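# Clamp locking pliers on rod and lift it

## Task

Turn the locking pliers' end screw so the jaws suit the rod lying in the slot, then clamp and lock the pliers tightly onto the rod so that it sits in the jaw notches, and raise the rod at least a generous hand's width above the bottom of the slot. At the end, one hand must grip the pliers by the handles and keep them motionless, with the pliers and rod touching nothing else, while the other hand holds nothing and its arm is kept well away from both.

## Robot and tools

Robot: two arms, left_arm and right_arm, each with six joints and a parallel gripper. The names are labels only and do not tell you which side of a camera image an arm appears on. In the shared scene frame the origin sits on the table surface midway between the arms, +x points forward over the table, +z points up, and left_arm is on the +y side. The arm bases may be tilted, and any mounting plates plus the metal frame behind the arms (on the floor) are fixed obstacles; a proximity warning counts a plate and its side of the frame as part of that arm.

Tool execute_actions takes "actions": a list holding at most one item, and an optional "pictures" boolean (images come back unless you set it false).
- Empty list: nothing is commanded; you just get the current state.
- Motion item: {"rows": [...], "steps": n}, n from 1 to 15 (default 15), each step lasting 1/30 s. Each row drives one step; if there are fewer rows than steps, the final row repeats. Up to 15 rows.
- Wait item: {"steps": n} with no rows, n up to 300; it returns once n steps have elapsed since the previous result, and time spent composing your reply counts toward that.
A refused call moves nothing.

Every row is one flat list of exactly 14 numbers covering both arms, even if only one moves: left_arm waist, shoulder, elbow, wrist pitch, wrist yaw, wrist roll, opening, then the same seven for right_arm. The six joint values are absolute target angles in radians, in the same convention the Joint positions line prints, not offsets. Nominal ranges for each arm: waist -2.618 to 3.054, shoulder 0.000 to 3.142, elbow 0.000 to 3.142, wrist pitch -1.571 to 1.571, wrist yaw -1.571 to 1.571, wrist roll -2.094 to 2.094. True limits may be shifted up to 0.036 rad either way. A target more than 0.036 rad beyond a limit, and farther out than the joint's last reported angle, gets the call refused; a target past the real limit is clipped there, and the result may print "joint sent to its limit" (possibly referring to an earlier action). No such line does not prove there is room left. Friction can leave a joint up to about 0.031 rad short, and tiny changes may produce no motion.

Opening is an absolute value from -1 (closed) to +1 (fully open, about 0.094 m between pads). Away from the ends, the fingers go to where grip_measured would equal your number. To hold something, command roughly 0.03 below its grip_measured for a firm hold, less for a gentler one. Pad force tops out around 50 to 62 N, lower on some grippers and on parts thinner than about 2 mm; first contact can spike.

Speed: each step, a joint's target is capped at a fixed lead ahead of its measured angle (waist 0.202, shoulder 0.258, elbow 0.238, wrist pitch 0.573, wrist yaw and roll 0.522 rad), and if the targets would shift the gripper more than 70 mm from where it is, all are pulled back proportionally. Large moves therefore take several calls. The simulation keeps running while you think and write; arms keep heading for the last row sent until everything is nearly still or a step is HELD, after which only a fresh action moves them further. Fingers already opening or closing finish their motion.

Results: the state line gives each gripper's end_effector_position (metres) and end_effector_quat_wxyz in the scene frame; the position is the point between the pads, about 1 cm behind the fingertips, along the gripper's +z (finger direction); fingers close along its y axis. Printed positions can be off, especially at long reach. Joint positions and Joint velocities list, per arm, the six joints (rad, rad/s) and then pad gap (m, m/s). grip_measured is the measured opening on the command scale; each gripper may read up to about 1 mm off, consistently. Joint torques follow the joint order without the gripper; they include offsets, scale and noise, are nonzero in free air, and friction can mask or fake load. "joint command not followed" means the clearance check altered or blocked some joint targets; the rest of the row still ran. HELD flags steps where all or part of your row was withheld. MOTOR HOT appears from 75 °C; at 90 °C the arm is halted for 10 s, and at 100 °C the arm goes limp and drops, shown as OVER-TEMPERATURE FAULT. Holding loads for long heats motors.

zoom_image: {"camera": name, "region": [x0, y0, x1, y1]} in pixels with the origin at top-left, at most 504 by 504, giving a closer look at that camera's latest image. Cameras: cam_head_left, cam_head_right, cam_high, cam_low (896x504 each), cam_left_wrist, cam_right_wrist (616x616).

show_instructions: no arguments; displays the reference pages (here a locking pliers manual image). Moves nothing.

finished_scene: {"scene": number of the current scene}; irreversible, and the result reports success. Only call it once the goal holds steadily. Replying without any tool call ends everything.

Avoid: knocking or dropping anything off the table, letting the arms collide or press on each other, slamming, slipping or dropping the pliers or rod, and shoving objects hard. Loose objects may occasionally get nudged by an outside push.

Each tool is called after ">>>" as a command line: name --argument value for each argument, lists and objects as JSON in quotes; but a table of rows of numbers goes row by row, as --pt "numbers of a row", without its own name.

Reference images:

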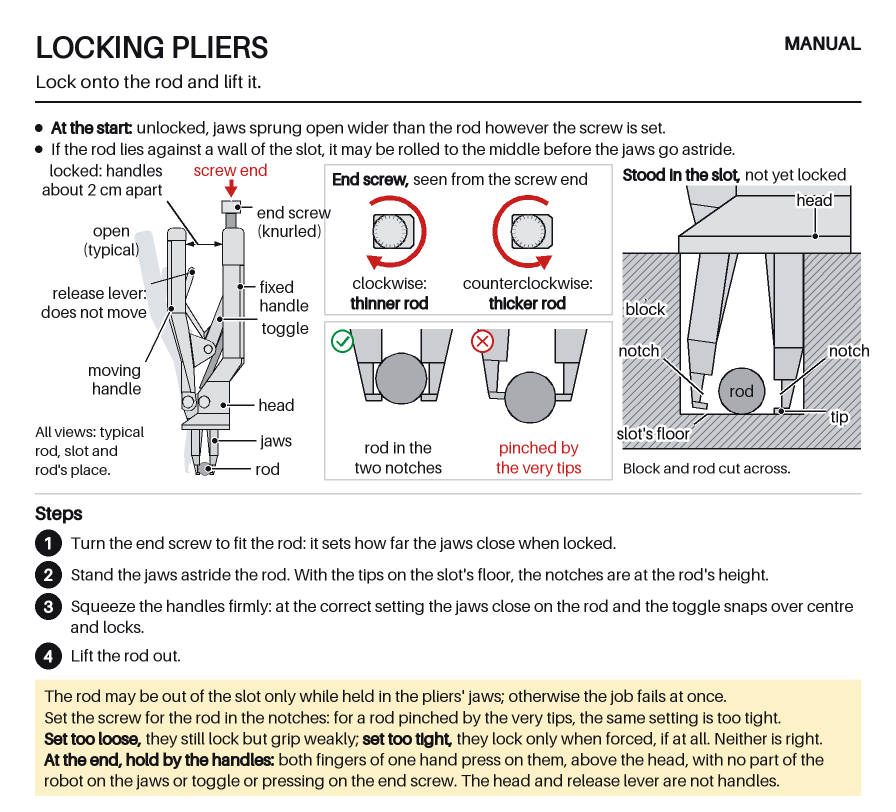

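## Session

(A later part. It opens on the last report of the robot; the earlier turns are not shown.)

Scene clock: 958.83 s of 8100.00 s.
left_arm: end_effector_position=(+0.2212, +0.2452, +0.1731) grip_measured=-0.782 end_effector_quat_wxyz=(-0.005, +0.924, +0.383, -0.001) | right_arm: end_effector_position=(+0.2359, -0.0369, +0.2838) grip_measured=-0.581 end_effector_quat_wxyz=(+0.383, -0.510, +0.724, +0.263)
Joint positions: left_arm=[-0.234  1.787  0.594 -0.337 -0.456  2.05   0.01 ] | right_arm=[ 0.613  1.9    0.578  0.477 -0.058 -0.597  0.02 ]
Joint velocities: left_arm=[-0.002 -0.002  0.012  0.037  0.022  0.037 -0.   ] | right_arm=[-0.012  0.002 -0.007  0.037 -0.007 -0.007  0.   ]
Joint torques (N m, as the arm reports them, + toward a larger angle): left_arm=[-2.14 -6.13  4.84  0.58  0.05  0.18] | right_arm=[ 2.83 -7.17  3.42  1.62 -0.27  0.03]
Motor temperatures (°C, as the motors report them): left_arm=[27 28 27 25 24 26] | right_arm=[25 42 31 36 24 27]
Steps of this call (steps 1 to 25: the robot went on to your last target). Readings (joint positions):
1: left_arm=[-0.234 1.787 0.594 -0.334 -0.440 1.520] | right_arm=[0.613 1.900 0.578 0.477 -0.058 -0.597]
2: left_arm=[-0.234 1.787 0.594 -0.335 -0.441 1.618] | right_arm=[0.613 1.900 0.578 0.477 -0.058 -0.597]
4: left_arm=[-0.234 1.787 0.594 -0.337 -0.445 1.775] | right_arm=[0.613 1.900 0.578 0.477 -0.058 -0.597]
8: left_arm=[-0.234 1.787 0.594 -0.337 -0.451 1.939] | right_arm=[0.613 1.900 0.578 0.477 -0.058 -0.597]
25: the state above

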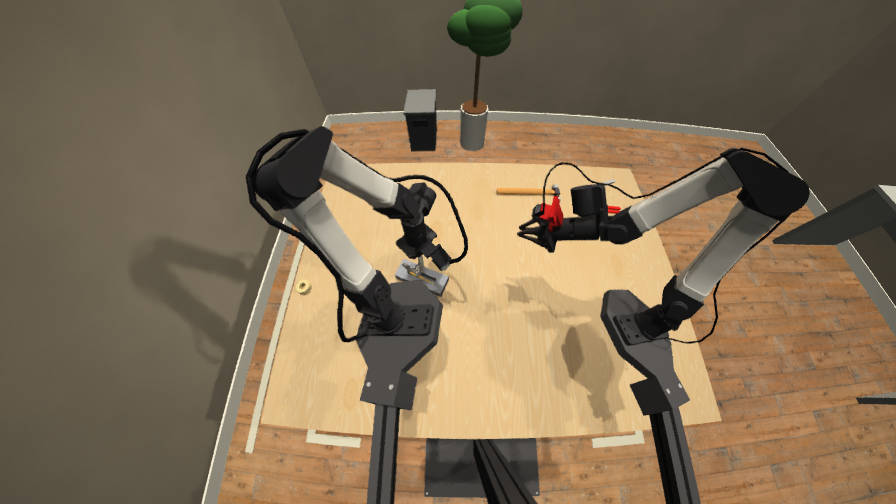

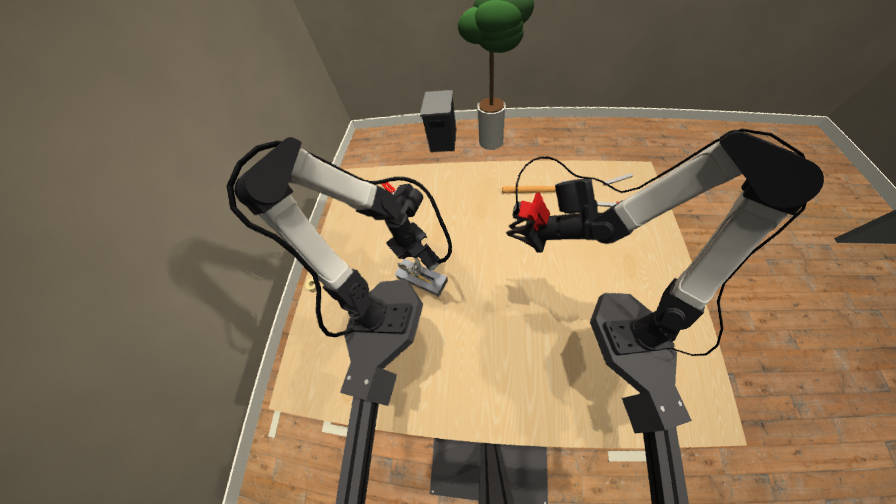

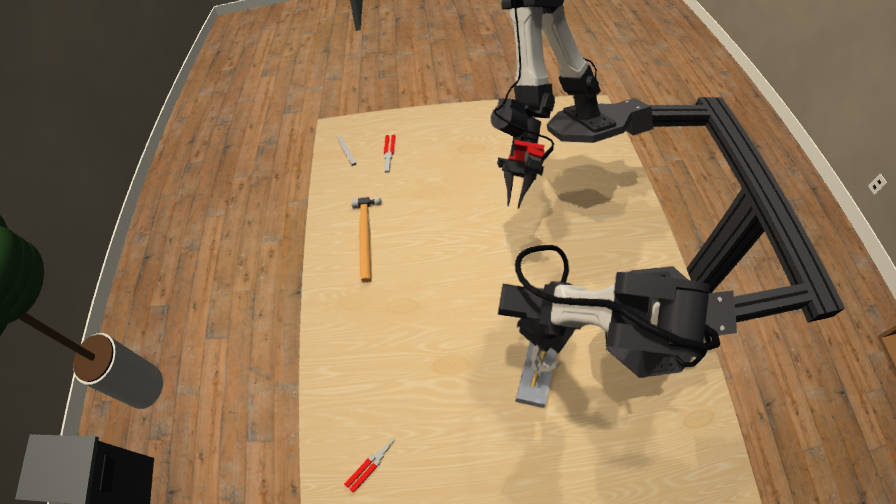

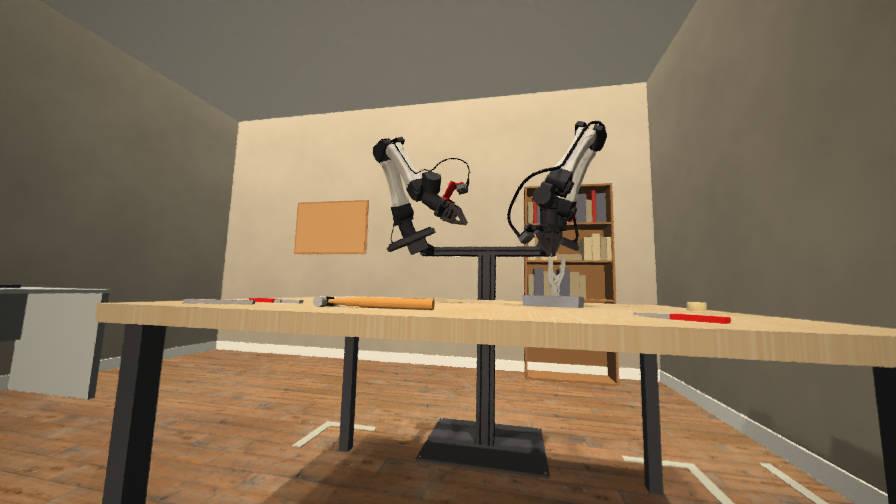

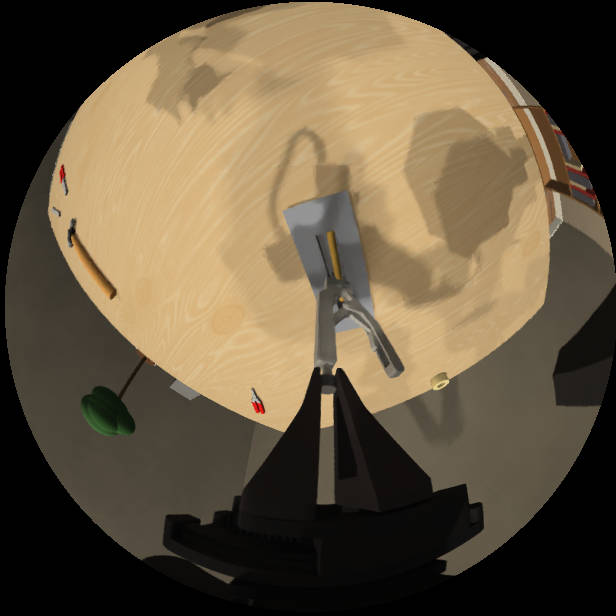

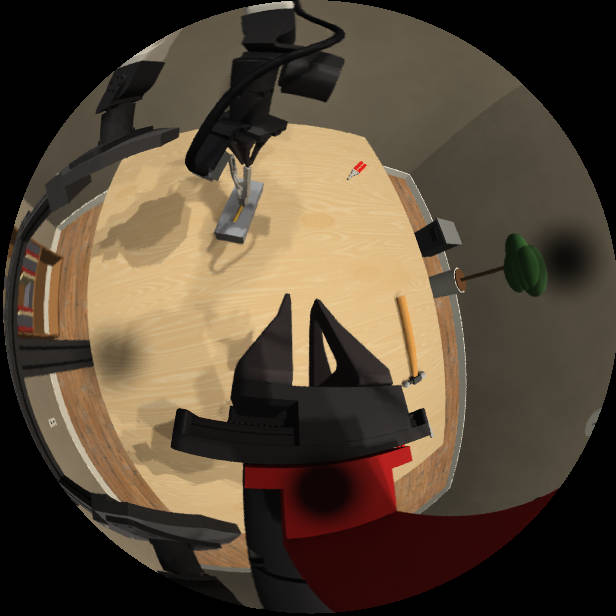

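>>> execute_actions --actions '[{"rows":[[-0.22,1.80,0.605,-0.315,-0.46,2.06,-0.6,0.608,1.895,0.55,0.455,-0.05,-0.6,-0.58],[-0.22,1.80,0.605,-0.315,-0.46,2.06,-0.45,0.608,1.895,0.55,0.455,-0.05,-0.6,-0.58],[-0.22,1.80,0.605,-0.315,-0.46,2.06,-0.45,0.608,1.895,0.55,0.455,-0.05,-0.6,-0.58],[-0.22,1.80,0.605,-0.315,-0.46,1.9,-0.45,0.608,1.895,0.55,0.455,-0.05,-0.6,-0.58],[-0.22,1.80,0.605,-0.315,-0.46,1.7,-0.45,0.608,1.895,0.55,0.455,-0.05,-0.6,-0.58],[-0.22,1.80,0.605,-0.315,-0.46,-2.06,-0.45,0.608,1.895,0.55,0.455,-0.05,-0.6,-0.58]],"steps":15}]' --pictures false

>>> execute_actions --actions '[{"steps":45}]'

>>> zoom_image --camera "cam_left_wrist" --region '[250, 280, 410, 440]'

Scene clock: 968.50 s of 8100.00 s.
left_arm: end_effector_position=(+0.2233, +0.2446, +0.1731) grip_measured=-0.452 end_effector_quat_wxyz=(-0.001, +0.606, +0.795, +0.004) | right_arm: end_effector_position=(+0.2359, -0.0369, +0.2838) grip_measured=-0.581 end_effector_quat_wxyz=(+0.383, -0.510, +0.724, +0.263)
Joint positions: left_arm=[-0.234  1.787  0.594 -0.327 -0.457  1.001  0.026] | right_arm=[ 0.613  1.9    0.578  0.477 -0.058 -0.597  0.02 ]
Joint velocities: left_arm=[-0.017 -0.012 -0.012 -0.081  0.037 -2.777 -0.   ] | right_arm=[-0.012  0.007 -0.012  0.007 -0.007  0.007 -0.001]
Joint torques (N m, as the arm reports them, + toward a larger angle): left_arm=[-2.16 -6.21  4.97  0.49  0.01  0.07] | right_arm=[ 2.87 -7.1   3.5   1.63 -0.29  0.05]
Motor temperatures (°C, as the motors report them): left_arm=[27 28 27 25 24 26] | right_arm=[25 42 31 36 24 27]
Steps of this call (steps 1 to 30: the robot went on to your last target; steps 31 to 275: nothing new was sent; steps 276 to 290: all 15 steps of this action). Readings (joint positions):
276: left_arm=[-0.234 1.787 0.594 -0.337 -0.457 2.053] | right_arm=[0.613 1.900 0.578 0.477 -0.058 -0.597]
277: left_arm=[-0.234 1.787 0.594 -0.334 -0.457 2.053] | right_arm=[0.613 1.900 0.578 0.477 -0.058 -0.597]
279: left_arm=[-0.234 1.787 0.594 -0.332 -0.457 2.032] | right_arm=[0.613 1.900 0.578 0.477 -0.058 -0.597]
283: left_arm=[-0.234 1.787 0.594 -0.330 -0.457 1.690] | right_arm=[0.613 1.900 0.578 0.477 -0.058 -0.597]
290: the state above

Scene clock: 970.00 s of 8100.00 s.
left_arm: end_effector_position=(+0.2238, +0.2445, +0.1731) grip_measured=-0.452 end_effector_quat_wxyz=(-0.004, +0.766, -0.642, -0.000) | right_arm: end_effector_position=(+0.2359, -0.0369, +0.2838) grip_measured=-0.581 end_effector_quat_wxyz=(+0.383, -0.510, +0.724, +0.263)
Joint positions: left_arm=[-0.234  1.787  0.594 -0.325 -0.457 -2.047  0.026] | right_arm=[ 0.613  1.9    0.578  0.477 -0.058 -0.597  0.02 ]
Joint velocities: left_arm=[-0.002  0.007 -0.007 -0.066 -0.022 -0.095 -0.   ] | right_arm=[ 0.002 -0.007  0.007  0.037  0.051  0.051  0.001]
Joint torques (N m, as the arm reports them, + toward a larger angle): left_arm=[-2.11 -6.13  4.85  0.38 -0.09  0.03] | right_arm=[ 2.84 -7.18  3.47  1.56 -0.31  0.03]
Motor temperatures (°C, as the motors report them): left_arm=[27 28 27 25 24 26] | right_arm=[25 42 31 36 24 27]
Steps of this call (steps 1 to 45: the robot went on to your last target). Readings (joint positions):
1: left_arm=[-0.234 1.787 0.594 -0.327 -0.457 0.902] | right_arm=[0.613 1.900 0.578 0.477 -0.058 -0.597]
2: left_arm=[-0.234 1.787 0.594 -0.326 -0.457 0.804] | right_arm=[0.613 1.900 0.578 0.477 -0.058 -0.597]
4: left_arm=[-0.234 1.787 0.594 -0.326 -0.457 0.607] | right_arm=[0.613 1.900 0.578 0.477 -0.058 -0.597]
8: left_arm=[-0.234 1.787 0.594 -0.325 -0.457 0.213] | right_arm=[0.613 1.900 0.578 0.477 -0.058 -0.597]
45: the state above

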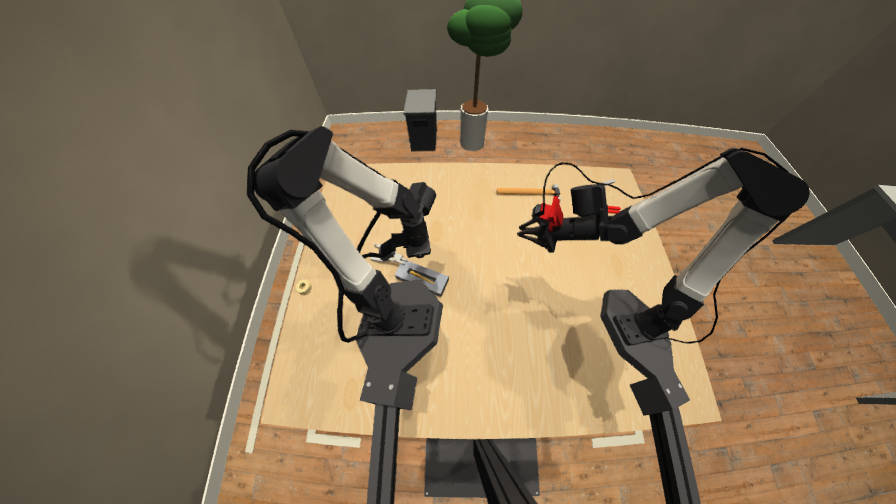

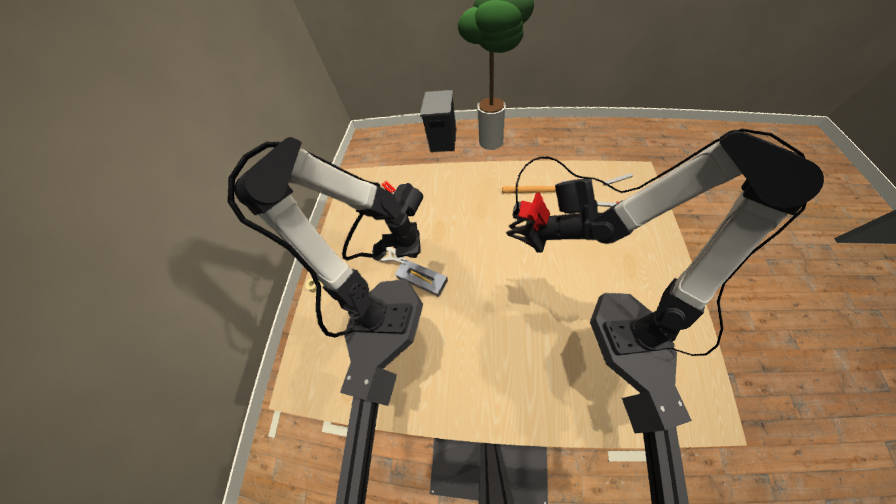

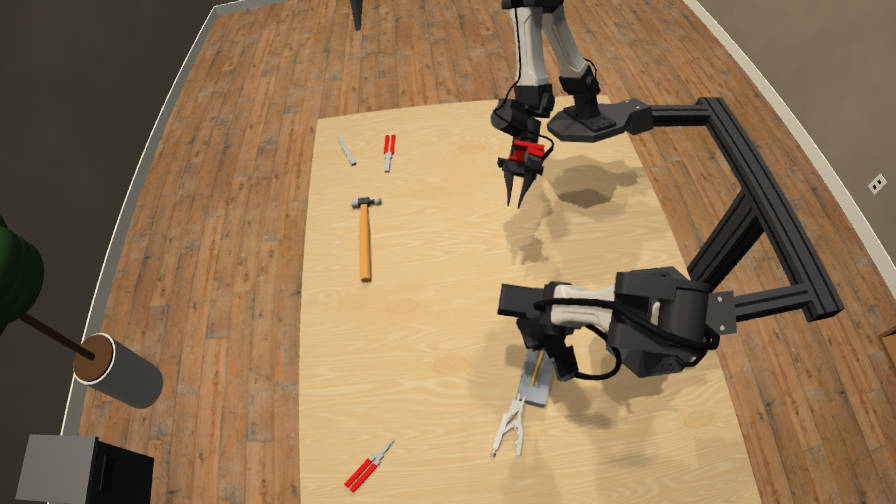

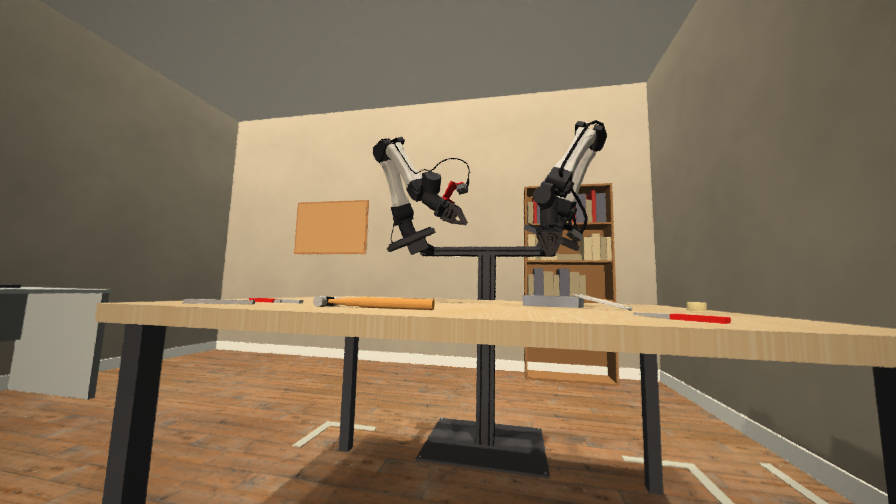

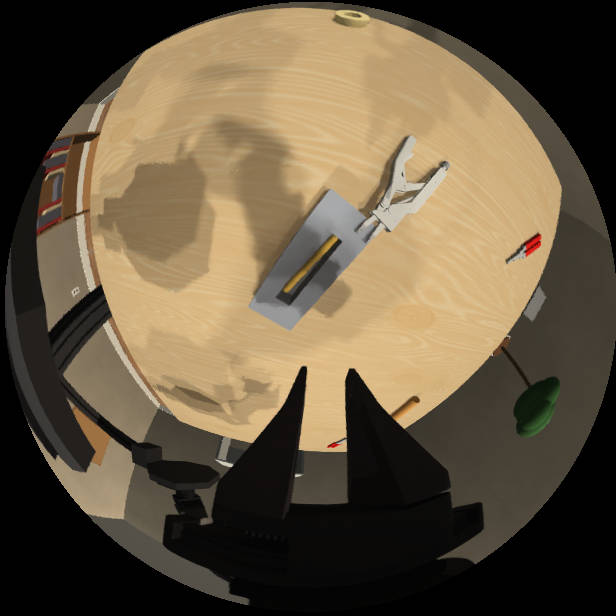

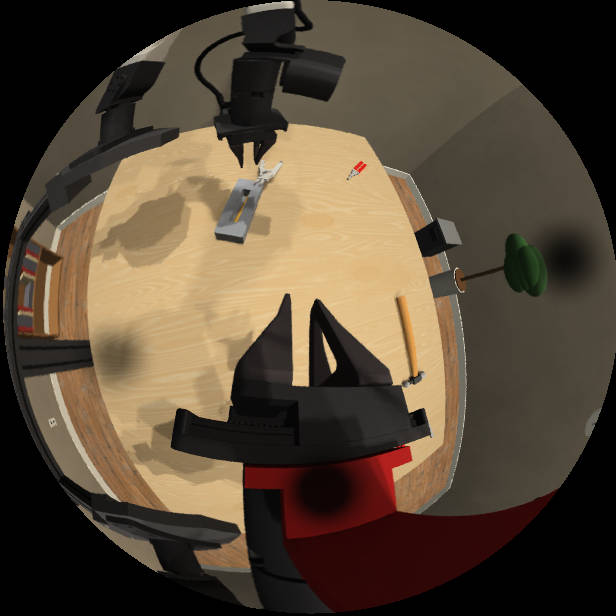

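Region (250, 280, 410, 440) of cam_left_wrist's 616x616 image, scaled by 3.150, with more detail than that image has.

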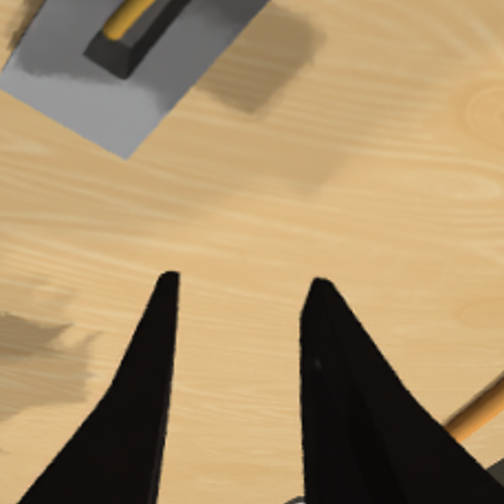

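>>> zoom_image --camera "cam_high" --region '[460, 330, 600, 470]'

>>> zoom_image --camera "cam_left_wrist" --region '[240, 120, 470, 350]'

Region (460, 330, 600, 470) of cam_high's 896x504 image, scaled by 3.600, with more detail than that image has.

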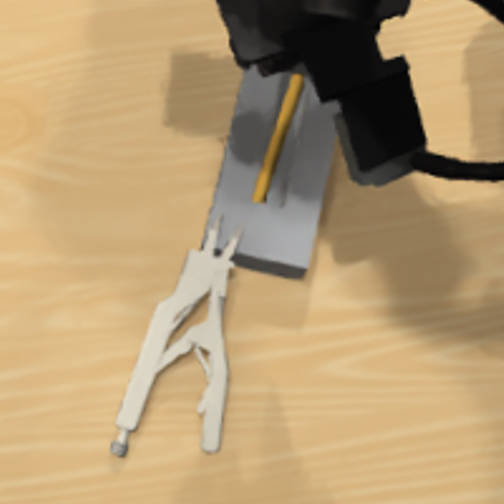

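Region (240, 120, 470, 350) of cam_left_wrist's 616x616 image, scaled by 2.191, with more detail than that image has.

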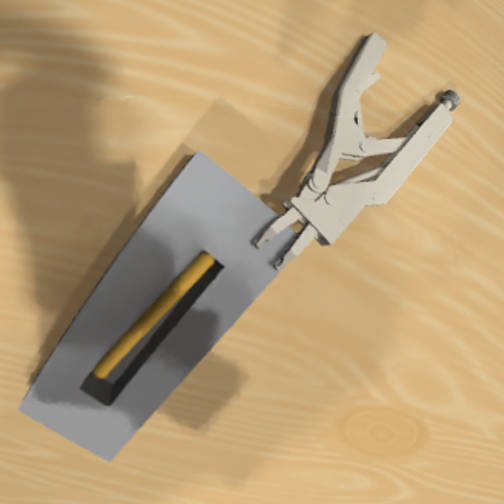

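>>> execute_actions --actions '[{"rows":[[-0.2,1.80,0.63,-0.33,-0.45,-2.0,-0.45,0.608,1.895,0.55,0.455,-0.05,-0.6,-0.58],[-0.18,1.81,0.65,-0.34,-0.44,-1.95,-0.45,0.608,1.895,0.55,0.455,-0.05,-0.6,-0.58],[-0.155,1.825,0.675,-0.345,-0.43,-1.9,-0.45,0.608,1.895,0.55,0.455,-0.05,-0.6,-0.58],[-0.13,1.84,0.70,-0.35,-0.42,-1.85,-0.45,0.608,1.895,0.55,0.455,-0.05,-0.6,-0.58],[-0.105,1.855,0.725,-0.36,-0.41,-1.8,-0.45,0.608,1.895,0.55,0.455,-0.05,-0.6,-0.58],[-0.08,1.87,0.75,-0.365,-0.40,-1.75,-0.45,0.608,1.895,0.55,0.455,-0.05,-0.6,-0.58],[-0.055,1.885,0.775,-0.37,-0.39,-1.7,-0.45,0.608,1.895,0.55,0.455,-0.05,-0.6,-0.58],[-0.03,1.90,0.80,-0.38,-0.38,-1.65,-0.45,0.608,1.895,0.55,0.455,-0.05,-0.6,-0.58],[-0.005,1.915,0.825,-0.385,-0.37,-1.6,-0.45,0.608,1.895,0.55,0.455,-0.05,-0.6,-0.58],[0.02,1.93,0.85,-0.39,-0.36,-1.55,-0.45,0.608,1.895,0.55,0.455,-0.05,-0.6,-0.58],[0.045,1.945,0.875,-0.40,-0.35,-1.5,-0.45,0.608,1.895,0.55,0.455,-0.05,-0.6,-0.58],[0.07,1.96,0.90,-0.405,-0.34,-1.45,-0.45,0.608,1.895,0.55,0.455,-0.05,-0.6,-0.58],[0.095,1.975,0.925,-0.41,-0.33,-1.4,-0.45,0.608,1.895,0.55,0.455,-0.05,-0.6,-0.58],[0.12,1.99,0.95,-0.42,-0.32,-1.35,-0.45,0.608,1.895,0.55,0.455,-0.05,-0.6,-0.58],[0.145,2.005,0.975,-0.425,-0.31,-1.3,-0.45,0.608,1.895,0.55,0.455,-0.05,-0.6,-0.58]],"steps":15}]' --pictures false

>>> execute_actions --actions '[{"rows":[[0.17,2.025,1.0,-0.43,-0.30,-1.25,-0.45,0.608,1.895,0.55,0.455,-0.05,-0.6,-0.58],[0.195,2.045,1.025,-0.44,-0.29,-1.2,-0.45,0.608,1.895,0.55,0.455,-0.05,-0.6,-0.58],[0.22,2.065,1.05,-0.445,-0.28,-1.15,-0.45,0.608,1.895,0.55,0.455,-0.05,-0.6,-0.58],[0.245,2.085,1.075,-0.45,-0.27,-1.1,-0.45,0.608,1.895,0.55,0.455,-0.05,-0.6,-0.58],[0.27,2.10,1.1,-0.46,-0.26,-1.05,-0.45,0.608,1.895,0.55,0.455,-0.05,-0.6,-0.58],[0.295,2.12,1.125,-0.465,-0.25,-1.0,-0.45,0.608,1.895,0.55,0.455,-0.05,-0.6,-0.58],[0.32,2.14,1.15,-0.47,-0.24,-0.94,-0.45,0.608,1.895,0.55,0.455,-0.05,-0.6,-0.58],[0.345,2.155,1.175,-0.48,-0.23,-0.88,-0.45,0.608,1.895,0.55,0.455,-0.05,-0.6,-0.58],[0.37,2.17,1.2,-0.485,-0.22,-0.82,-0.45,0.608,1.895,0.55,0.455,-0.05,-0.6,-0.58],[0.39,2.185,1.225,-0.49,-0.21,-0.76,-0.45,0.608,1.895,0.55,0.455,-0.05,-0.6,-0.58],[0.41,2.2,1.25,-0.5,-0.20,-0.71,-0.45,0.608,1.895,0.55,0.455,-0.05,-0.6,-0.58],[0.425,2.215,1.27,-0.505,-0.19,-0.67,-0.45,0.608,1.895,0.55,0.455,-0.05,-0.6,-0.58],[0.435,2.228,1.285,-0.51,-0.185,-0.64,-0.45,0.608,1.895,0.55,0.455,-0.05,-0.6,-0.58],[0.443,2.237,1.298,-0.513,-0.183,-0.633,-0.45,0.608,1.895,0.55,0.455,-0.05,-0.6,-0.58]],"steps":15}]' --pictures false

>>> execute_actions --actions '[{"steps":15}]'

Scene clock: 1030.50 s of 8100.00 s.
left_arm: end_effector_position=(+0.3037, +0.3018, +0.1384) grip_measured=-0.452 end_effector_quat_wxyz=(+0.035, +0.696, -0.717, +0.002) | right_arm: end_effector_position=(+0.2359, -0.0369, +0.2838) grip_measured=-0.581 end_effector_quat_wxyz=(+0.383, -0.510, +0.724, +0.263)
Joint positions: left_arm=[ 0.088  1.962  0.919 -0.383 -0.359 -1.511  0.026] | right_arm=[ 0.613  1.9    0.578  0.477 -0.058 -0.597  0.02 ]
Joint velocities: left_arm=[ 0.686  0.418  0.725 -0.242  0.227  1.385  0.   ] | right_arm=[ 0.002 -0.002 -0.022  0.037 -0.007  0.007 -0.001]
Joint torques (N m, as the arm reports them, + toward a larger angle): left_arm=[-2.67 -9.07  4.95  0.08  0.03  0.13] | right_arm=[ 2.55 -7.11  3.64  1.6  -0.28  0.03]
Motor temperatures (°C, as the motors report them): left_arm=[27 28 27 25 24 26] | right_arm=[25 42 31 36 24 27]
Steps of this call (steps 1 to 15: the robot went on to your last target; steps 16 to 1800: nothing new was sent; steps 1801 to 1815: all 15 steps of this action). Readings (joint positions):
1801: left_arm=[-0.231 1.787 0.596 -0.327 -0.456 -2.047] | right_arm=[0.613 1.900 0.578 0.477 -0.058 -0.597]
1802: left_arm=[-0.223 1.788 0.603 -0.331 -0.454 -2.031] | right_arm=[0.613 1.900 0.578 0.477 -0.058 -0.597]
1804: left_arm=[-0.188 1.803 0.638 -0.340 -0.445 -1.981] | right_arm=[0.613 1.900 0.578 0.477 -0.058 -0.597]
1808: left_arm=[-0.088 1.858 0.743 -0.350 -0.420 -1.833] | right_arm=[0.613 1.900 0.578 0.477 -0.058 -0.597]
1815: the state above

Scene clock: 1031.00 s of 8100.00 s.
left_arm: end_effector_position=(+0.3373, +0.3965, +0.0687) grip_measured=-0.452 end_effector_quat_wxyz=(-0.087, -0.534, +0.840, -0.034) | right_arm: end_effector_position=(+0.2359, -0.0369, +0.2838) grip_measured=-0.581 end_effector_quat_wxyz=(+0.383, -0.510, +0.724, +0.263)
Joint positions: left_arm=[ 0.432  2.21   1.272 -0.472 -0.221 -0.772  0.026] | right_arm=[ 0.613  1.9    0.578  0.477 -0.058 -0.597  0.02 ]
Joint velocities: left_arm=[ 0.315  0.232  0.315 -0.066  0.11   0.886 -0.001] | right_arm=[ 0.007  0.002 -0.017 -0.051 -0.037  0.022 -0.001]
Joint torques (N m, as the arm reports them, + toward a larger angle): left_arm=[ -4.37 -12.33   4.22  -0.35   0.19   0.16] | right_arm=[ 2.77 -7.19  3.36  1.63 -0.28  0.02]
Motor temperatures (°C, as the motors report them): left_arm=[27 28 27 25 24 26] | right_arm=[25 42 31 36 24 27]
Steps of this call (steps 1 to 15: all 15 steps of this action). Readings (joint positions):
1: left_arm=[0.113 1.978 0.944 -0.389 -0.350 -1.462] | right_arm=[0.613 1.900 0.578 0.477 -0.058 -0.597]
2: left_arm=[0.138 1.995 0.969 -0.395 -0.340 -1.413] | right_arm=[0.613 1.900 0.578 0.477 -0.058 -0.597]
4: left_arm=[0.187 2.032 1.021 -0.407 -0.321 -1.315] | right_arm=[0.613 1.900 0.578 0.477 -0.058 -0.597]
8: left_arm=[0.287 2.108 1.120 -0.432 -0.281 -1.112] | right_arm=[0.613 1.900 0.578 0.477 -0.058 -0.597]
15: the state above

Scene clock: 1031.50 s of 8100.00 s.
left_arm: end_effector_position=(+0.3334, +0.3948, +0.0673) grip_measured=-0.452 end_effector_quat_wxyz=(-0.099, -0.482, +0.869, -0.050) | right_arm: end_effector_position=(+0.2359, -0.0369, +0.2838) grip_measured=-0.581 end_effector_quat_wxyz=(+0.383, -0.510, +0.724, +0.263)
Joint positions: left_arm=[ 0.444  2.218  1.283 -0.498 -0.193 -0.644  0.026] | right_arm=[ 0.613  1.9    0.578  0.477 -0.058 -0.597  0.02 ]
Joint velocities: left_arm=[ 0.022 -0.022 -0.012  0.007 -0.037  0.037  0.001] | right_arm=[ 0.012  0.012  0.022  0.022 -0.007  0.066 -0.001]
Joint torques (N m, as the arm reports them, + toward a larger angle): left_arm=[ -3.75 -11.93   4.98  -0.17   0.16   0.15] | right_arm=[ 2.69 -7.12  3.56  1.56 -0.28  0.06]
Motor temperatures (°C, as the motors report them): left_arm=[27 28 27 25 24 26] | right_arm=[25 42 31 36 24 27]
Steps of this call (steps 1 to 15: the robot went on to your last target). Readings (joint positions):
1: left_arm=[0.440 2.215 1.279 -0.474 -0.217 -0.745] | right_arm=[0.613 1.900 0.578 0.477 -0.058 -0.597]
2: left_arm=[0.444 2.218 1.282 -0.476 -0.213 -0.724] | right_arm=[0.613 1.900 0.578 0.477 -0.058 -0.597]
4: left_arm=[0.444 2.218 1.283 -0.483 -0.207 -0.693] | right_arm=[0.613 1.900 0.578 0.477 -0.058 -0.597]
8: left_arm=[0.444 2.218 1.283 -0.493 -0.198 -0.661] | right_arm=[0.613 1.900 0.578 0.477 -0.058 -0.597]
15: the state above

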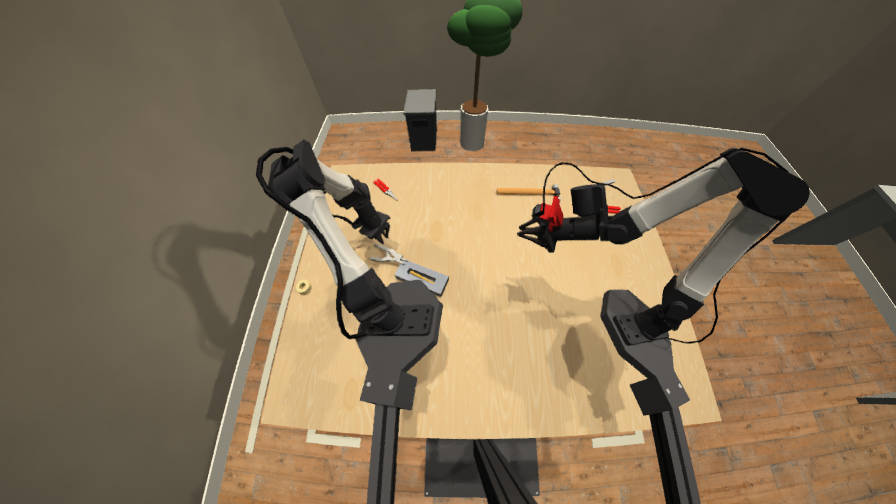

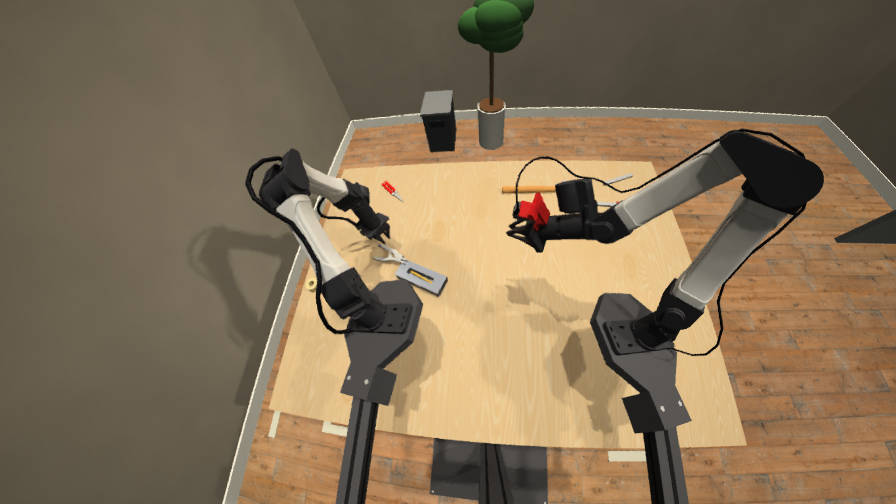

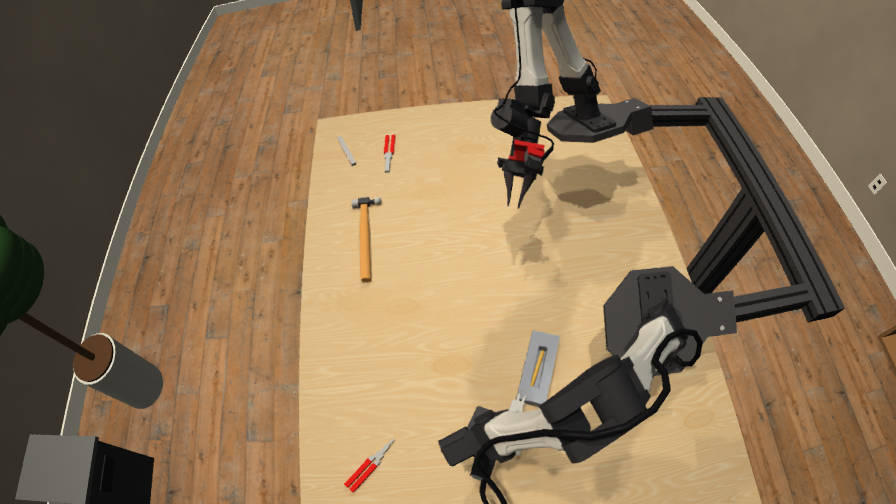

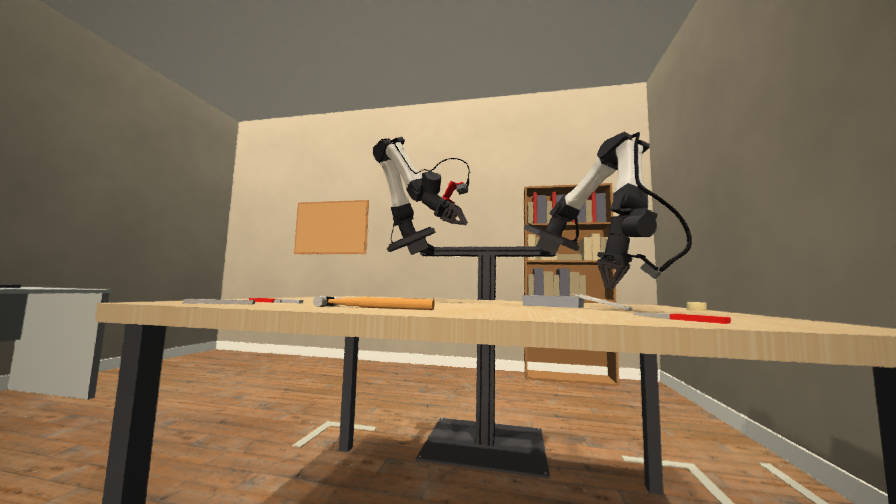

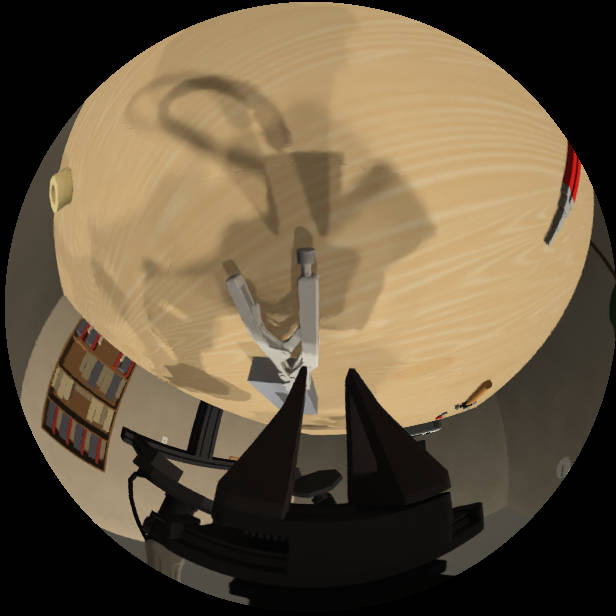

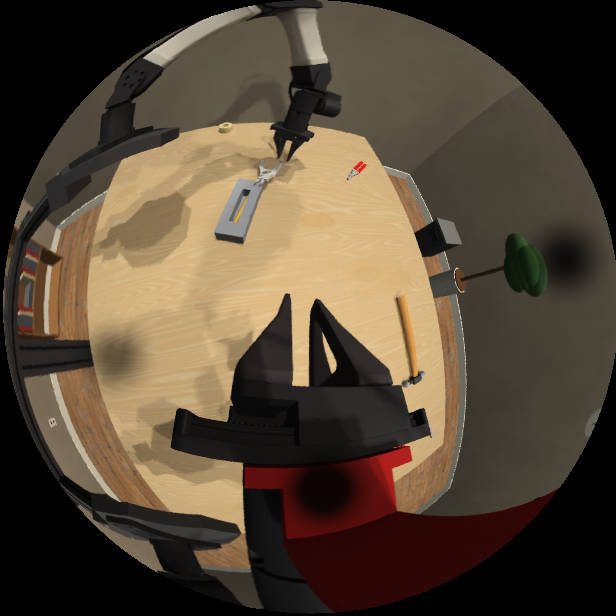

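>>> execute_actions --actions '[{"rows":[[0.46,2.24,1.29,-0.48,-0.183,-0.62,-0.45,0.608,1.895,0.55,0.455,-0.05,-0.6,-0.58],[0.465,2.25,1.295,-0.47,-0.183,-0.61,-0.45,0.608,1.895,0.55,0.455,-0.05,-0.6,-0.58],[0.47,2.26,1.30,-0.46,-0.183,-0.6,-0.45,0.608,1.895,0.55,0.455,-0.05,-0.6,-0.58],[0.475,2.27,1.302,-0.45,-0.183,-0.59,-0.45,0.608,1.895,0.55,0.455,-0.05,-0.6,-0.58],[0.48,2.28,1.304,-0.44,-0.183,-0.58,-0.45,0.608,1.895,0.55,0.455,-0.05,-0.6,-0.58],[0.485,2.29,1.306,-0.43,-0.183,-0.58,-0.45,0.608,1.895,0.55,0.455,-0.05,-0.6,-0.58],[0.49,2.30,1.308,-0.42,-0.183,-0.58,-0.45,0.608,1.895,0.55,0.455,-0.05,-0.6,-0.58],[0.493,2.31,1.31,-0.415,-0.183,-0.58,-0.45,0.608,1.895,0.55,0.455,-0.05,-0.6,-0.58],[0.495,2.318,1.31,-0.412,-0.183,-0.58,-0.45,0.608,1.895,0.55,0.455,-0.05,-0.6,-0.58]],"steps":15}]' --pictures false

>>> execute_actions --actions '[{"steps":8}]'

Scene clock: 1044.70 s of 8100.00 s.
left_arm: end_effector_position=(+0.3208, +0.3970, +0.0351) grip_measured=-0.452 end_effector_quat_wxyz=(-0.110, -0.473, +0.873, -0.048) | right_arm: end_effector_position=(+0.2359, -0.0369, +0.2838) grip_measured=-0.581 end_effector_quat_wxyz=(+0.383, -0.510, +0.724, +0.263)
Joint positions: left_arm=[ 0.486  2.308  1.293 -0.435 -0.191 -0.589  0.026] | right_arm=[ 0.613  1.9    0.578  0.477 -0.058 -0.597  0.02 ]
Joint velocities: left_arm=[-0.002  0.002  0.012  0.022 -0.051 -0.022 -0.001] | right_arm=[-0.012 -0.012 -0.002 -0.007  0.022 -0.081 -0.001]
Joint torques (N m, as the arm reports them, + toward a larger angle): left_arm=[ -3.15 -12.77   4.52   0.06   0.12   0.15] | right_arm=[ 2.82 -7.01  3.43  1.62 -0.27 -0.03]
Motor temperatures (°C, as the motors report them): left_arm=[27 30 27 25 24 26] | right_arm=[25 42 31 36 24 27]
Steps of this call (steps 1 to 15: the robot went on to your last target; steps 16 to 381: nothing new was sent; steps 382 to 396: all 15 steps of this action). Readings (joint positions):
382: left_arm=[0.444 2.218 1.283 -0.499 -0.193 -0.637] | right_arm=[0.613 1.900 0.578 0.477 -0.058 -0.597]
383: left_arm=[0.445 2.219 1.283 -0.496 -0.192 -0.633] | right_arm=[0.613 1.900 0.578 0.477 -0.058 -0.597]
385: left_arm=[0.449 2.228 1.283 -0.485 -0.192 -0.622] | right_arm=[0.613 1.900 0.578 0.477 -0.058 -0.597]
389: left_arm=[0.470 2.271 1.291 -0.456 -0.191 -0.601] | right_arm=[0.613 1.900 0.578 0.477 -0.058 -0.597]
396: the state above

Scene clock: 1044.97 s of 8100.00 s.
left_arm: end_effector_position=(+0.3228, +0.3978, +0.0346) grip_measured=-0.452 end_effector_quat_wxyz=(-0.106, -0.473, +0.873, -0.048) | right_arm: end_effector_position=(+0.2359, -0.0369, +0.2838) grip_measured=-0.581 end_effector_quat_wxyz=(+0.383, -0.510, +0.724, +0.263)
Joint positions: left_arm=[ 0.486  2.308  1.293 -0.426 -0.191 -0.586  0.026] | right_arm=[ 0.613  1.9    0.578  0.477 -0.058 -0.597  0.02 ]
Joint velocities: left_arm=[ 0.017 -0.007 -0.002  0.037 -0.022  0.022 -0.   ] | right_arm=[-0.002  0.007 -0.002  0.022 -0.007  0.066 -0.001]
Joint torques (N m, as the arm reports them, + toward a larger angle): left_arm=[ -2.99 -12.8    4.59   0.05   0.13   0.15] | right_arm=[ 2.83 -7.27  3.55  1.62 -0.29  0.02]
Motor temperatures (°C, as the motors report them): left_arm=[27 30 27 25 24 26] | right_arm=[25 42 31 36 24 27]
Steps of this call (steps 1 to 8: the robot went on to your last target). Readings (joint positions):
1: left_arm=[0.486 2.308 1.293 -0.432 -0.191 -0.588] | right_arm=[0.613 1.900 0.578 0.477 -0.058 -0.597]
2: left_arm=[0.486 2.308 1.293 -0.430 -0.191 -0.588] | right_arm=[0.613 1.900 0.578 0.477 -0.058 -0.597]
4: left_arm=[0.486 2.308 1.293 -0.429 -0.191 -0.587] | right_arm=[0.613 1.900 0.578 0.477 -0.058 -0.597]
8: the state above

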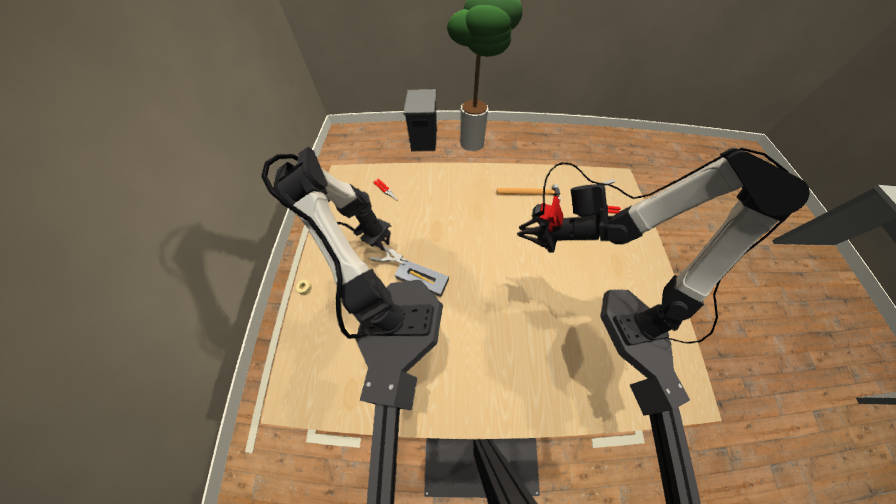

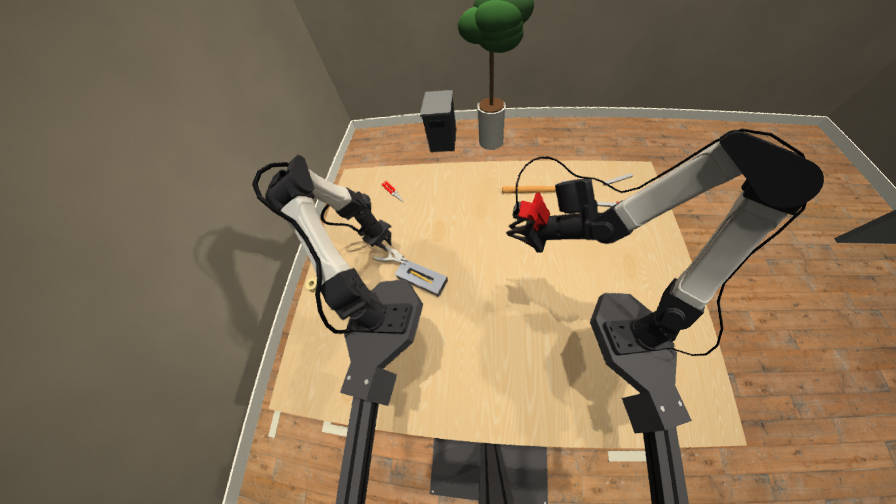

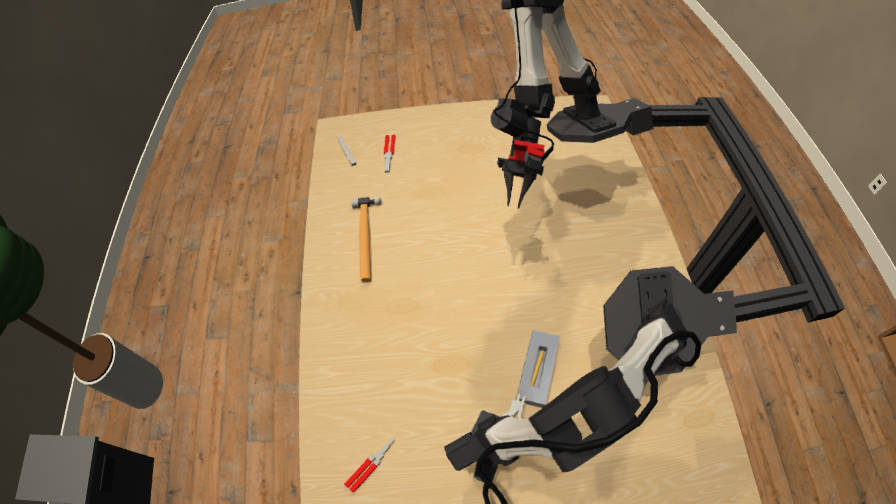

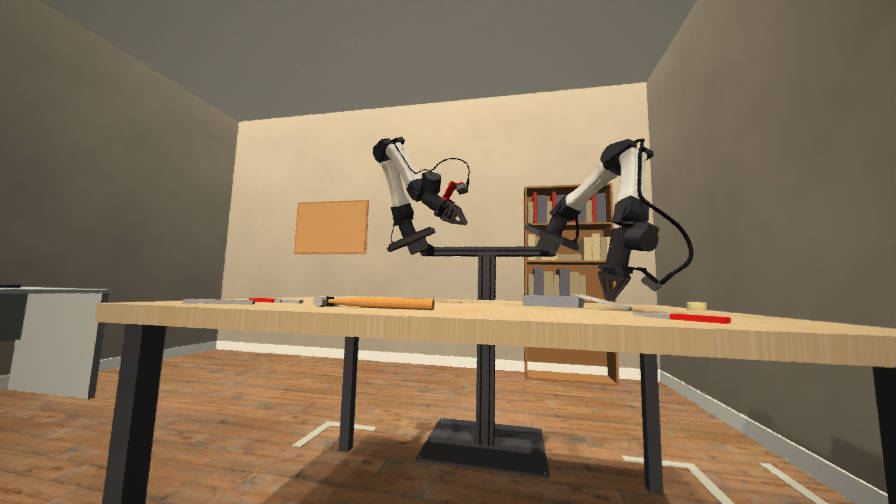

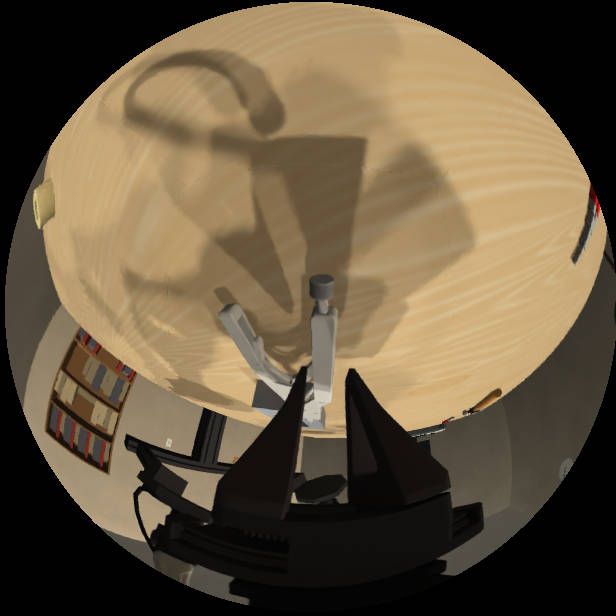

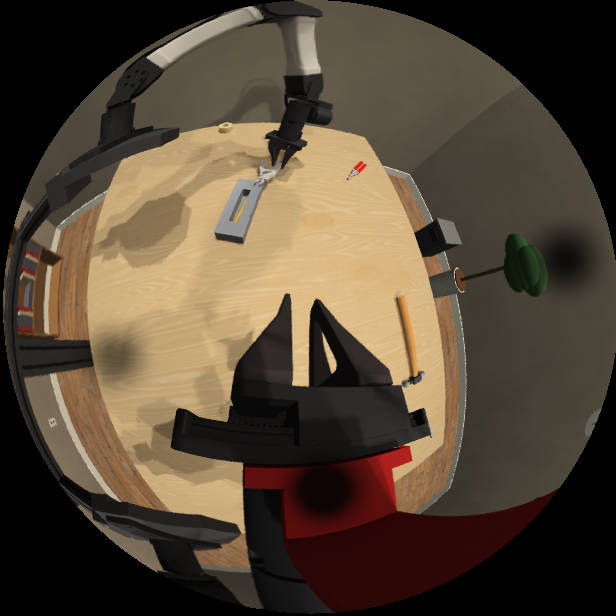

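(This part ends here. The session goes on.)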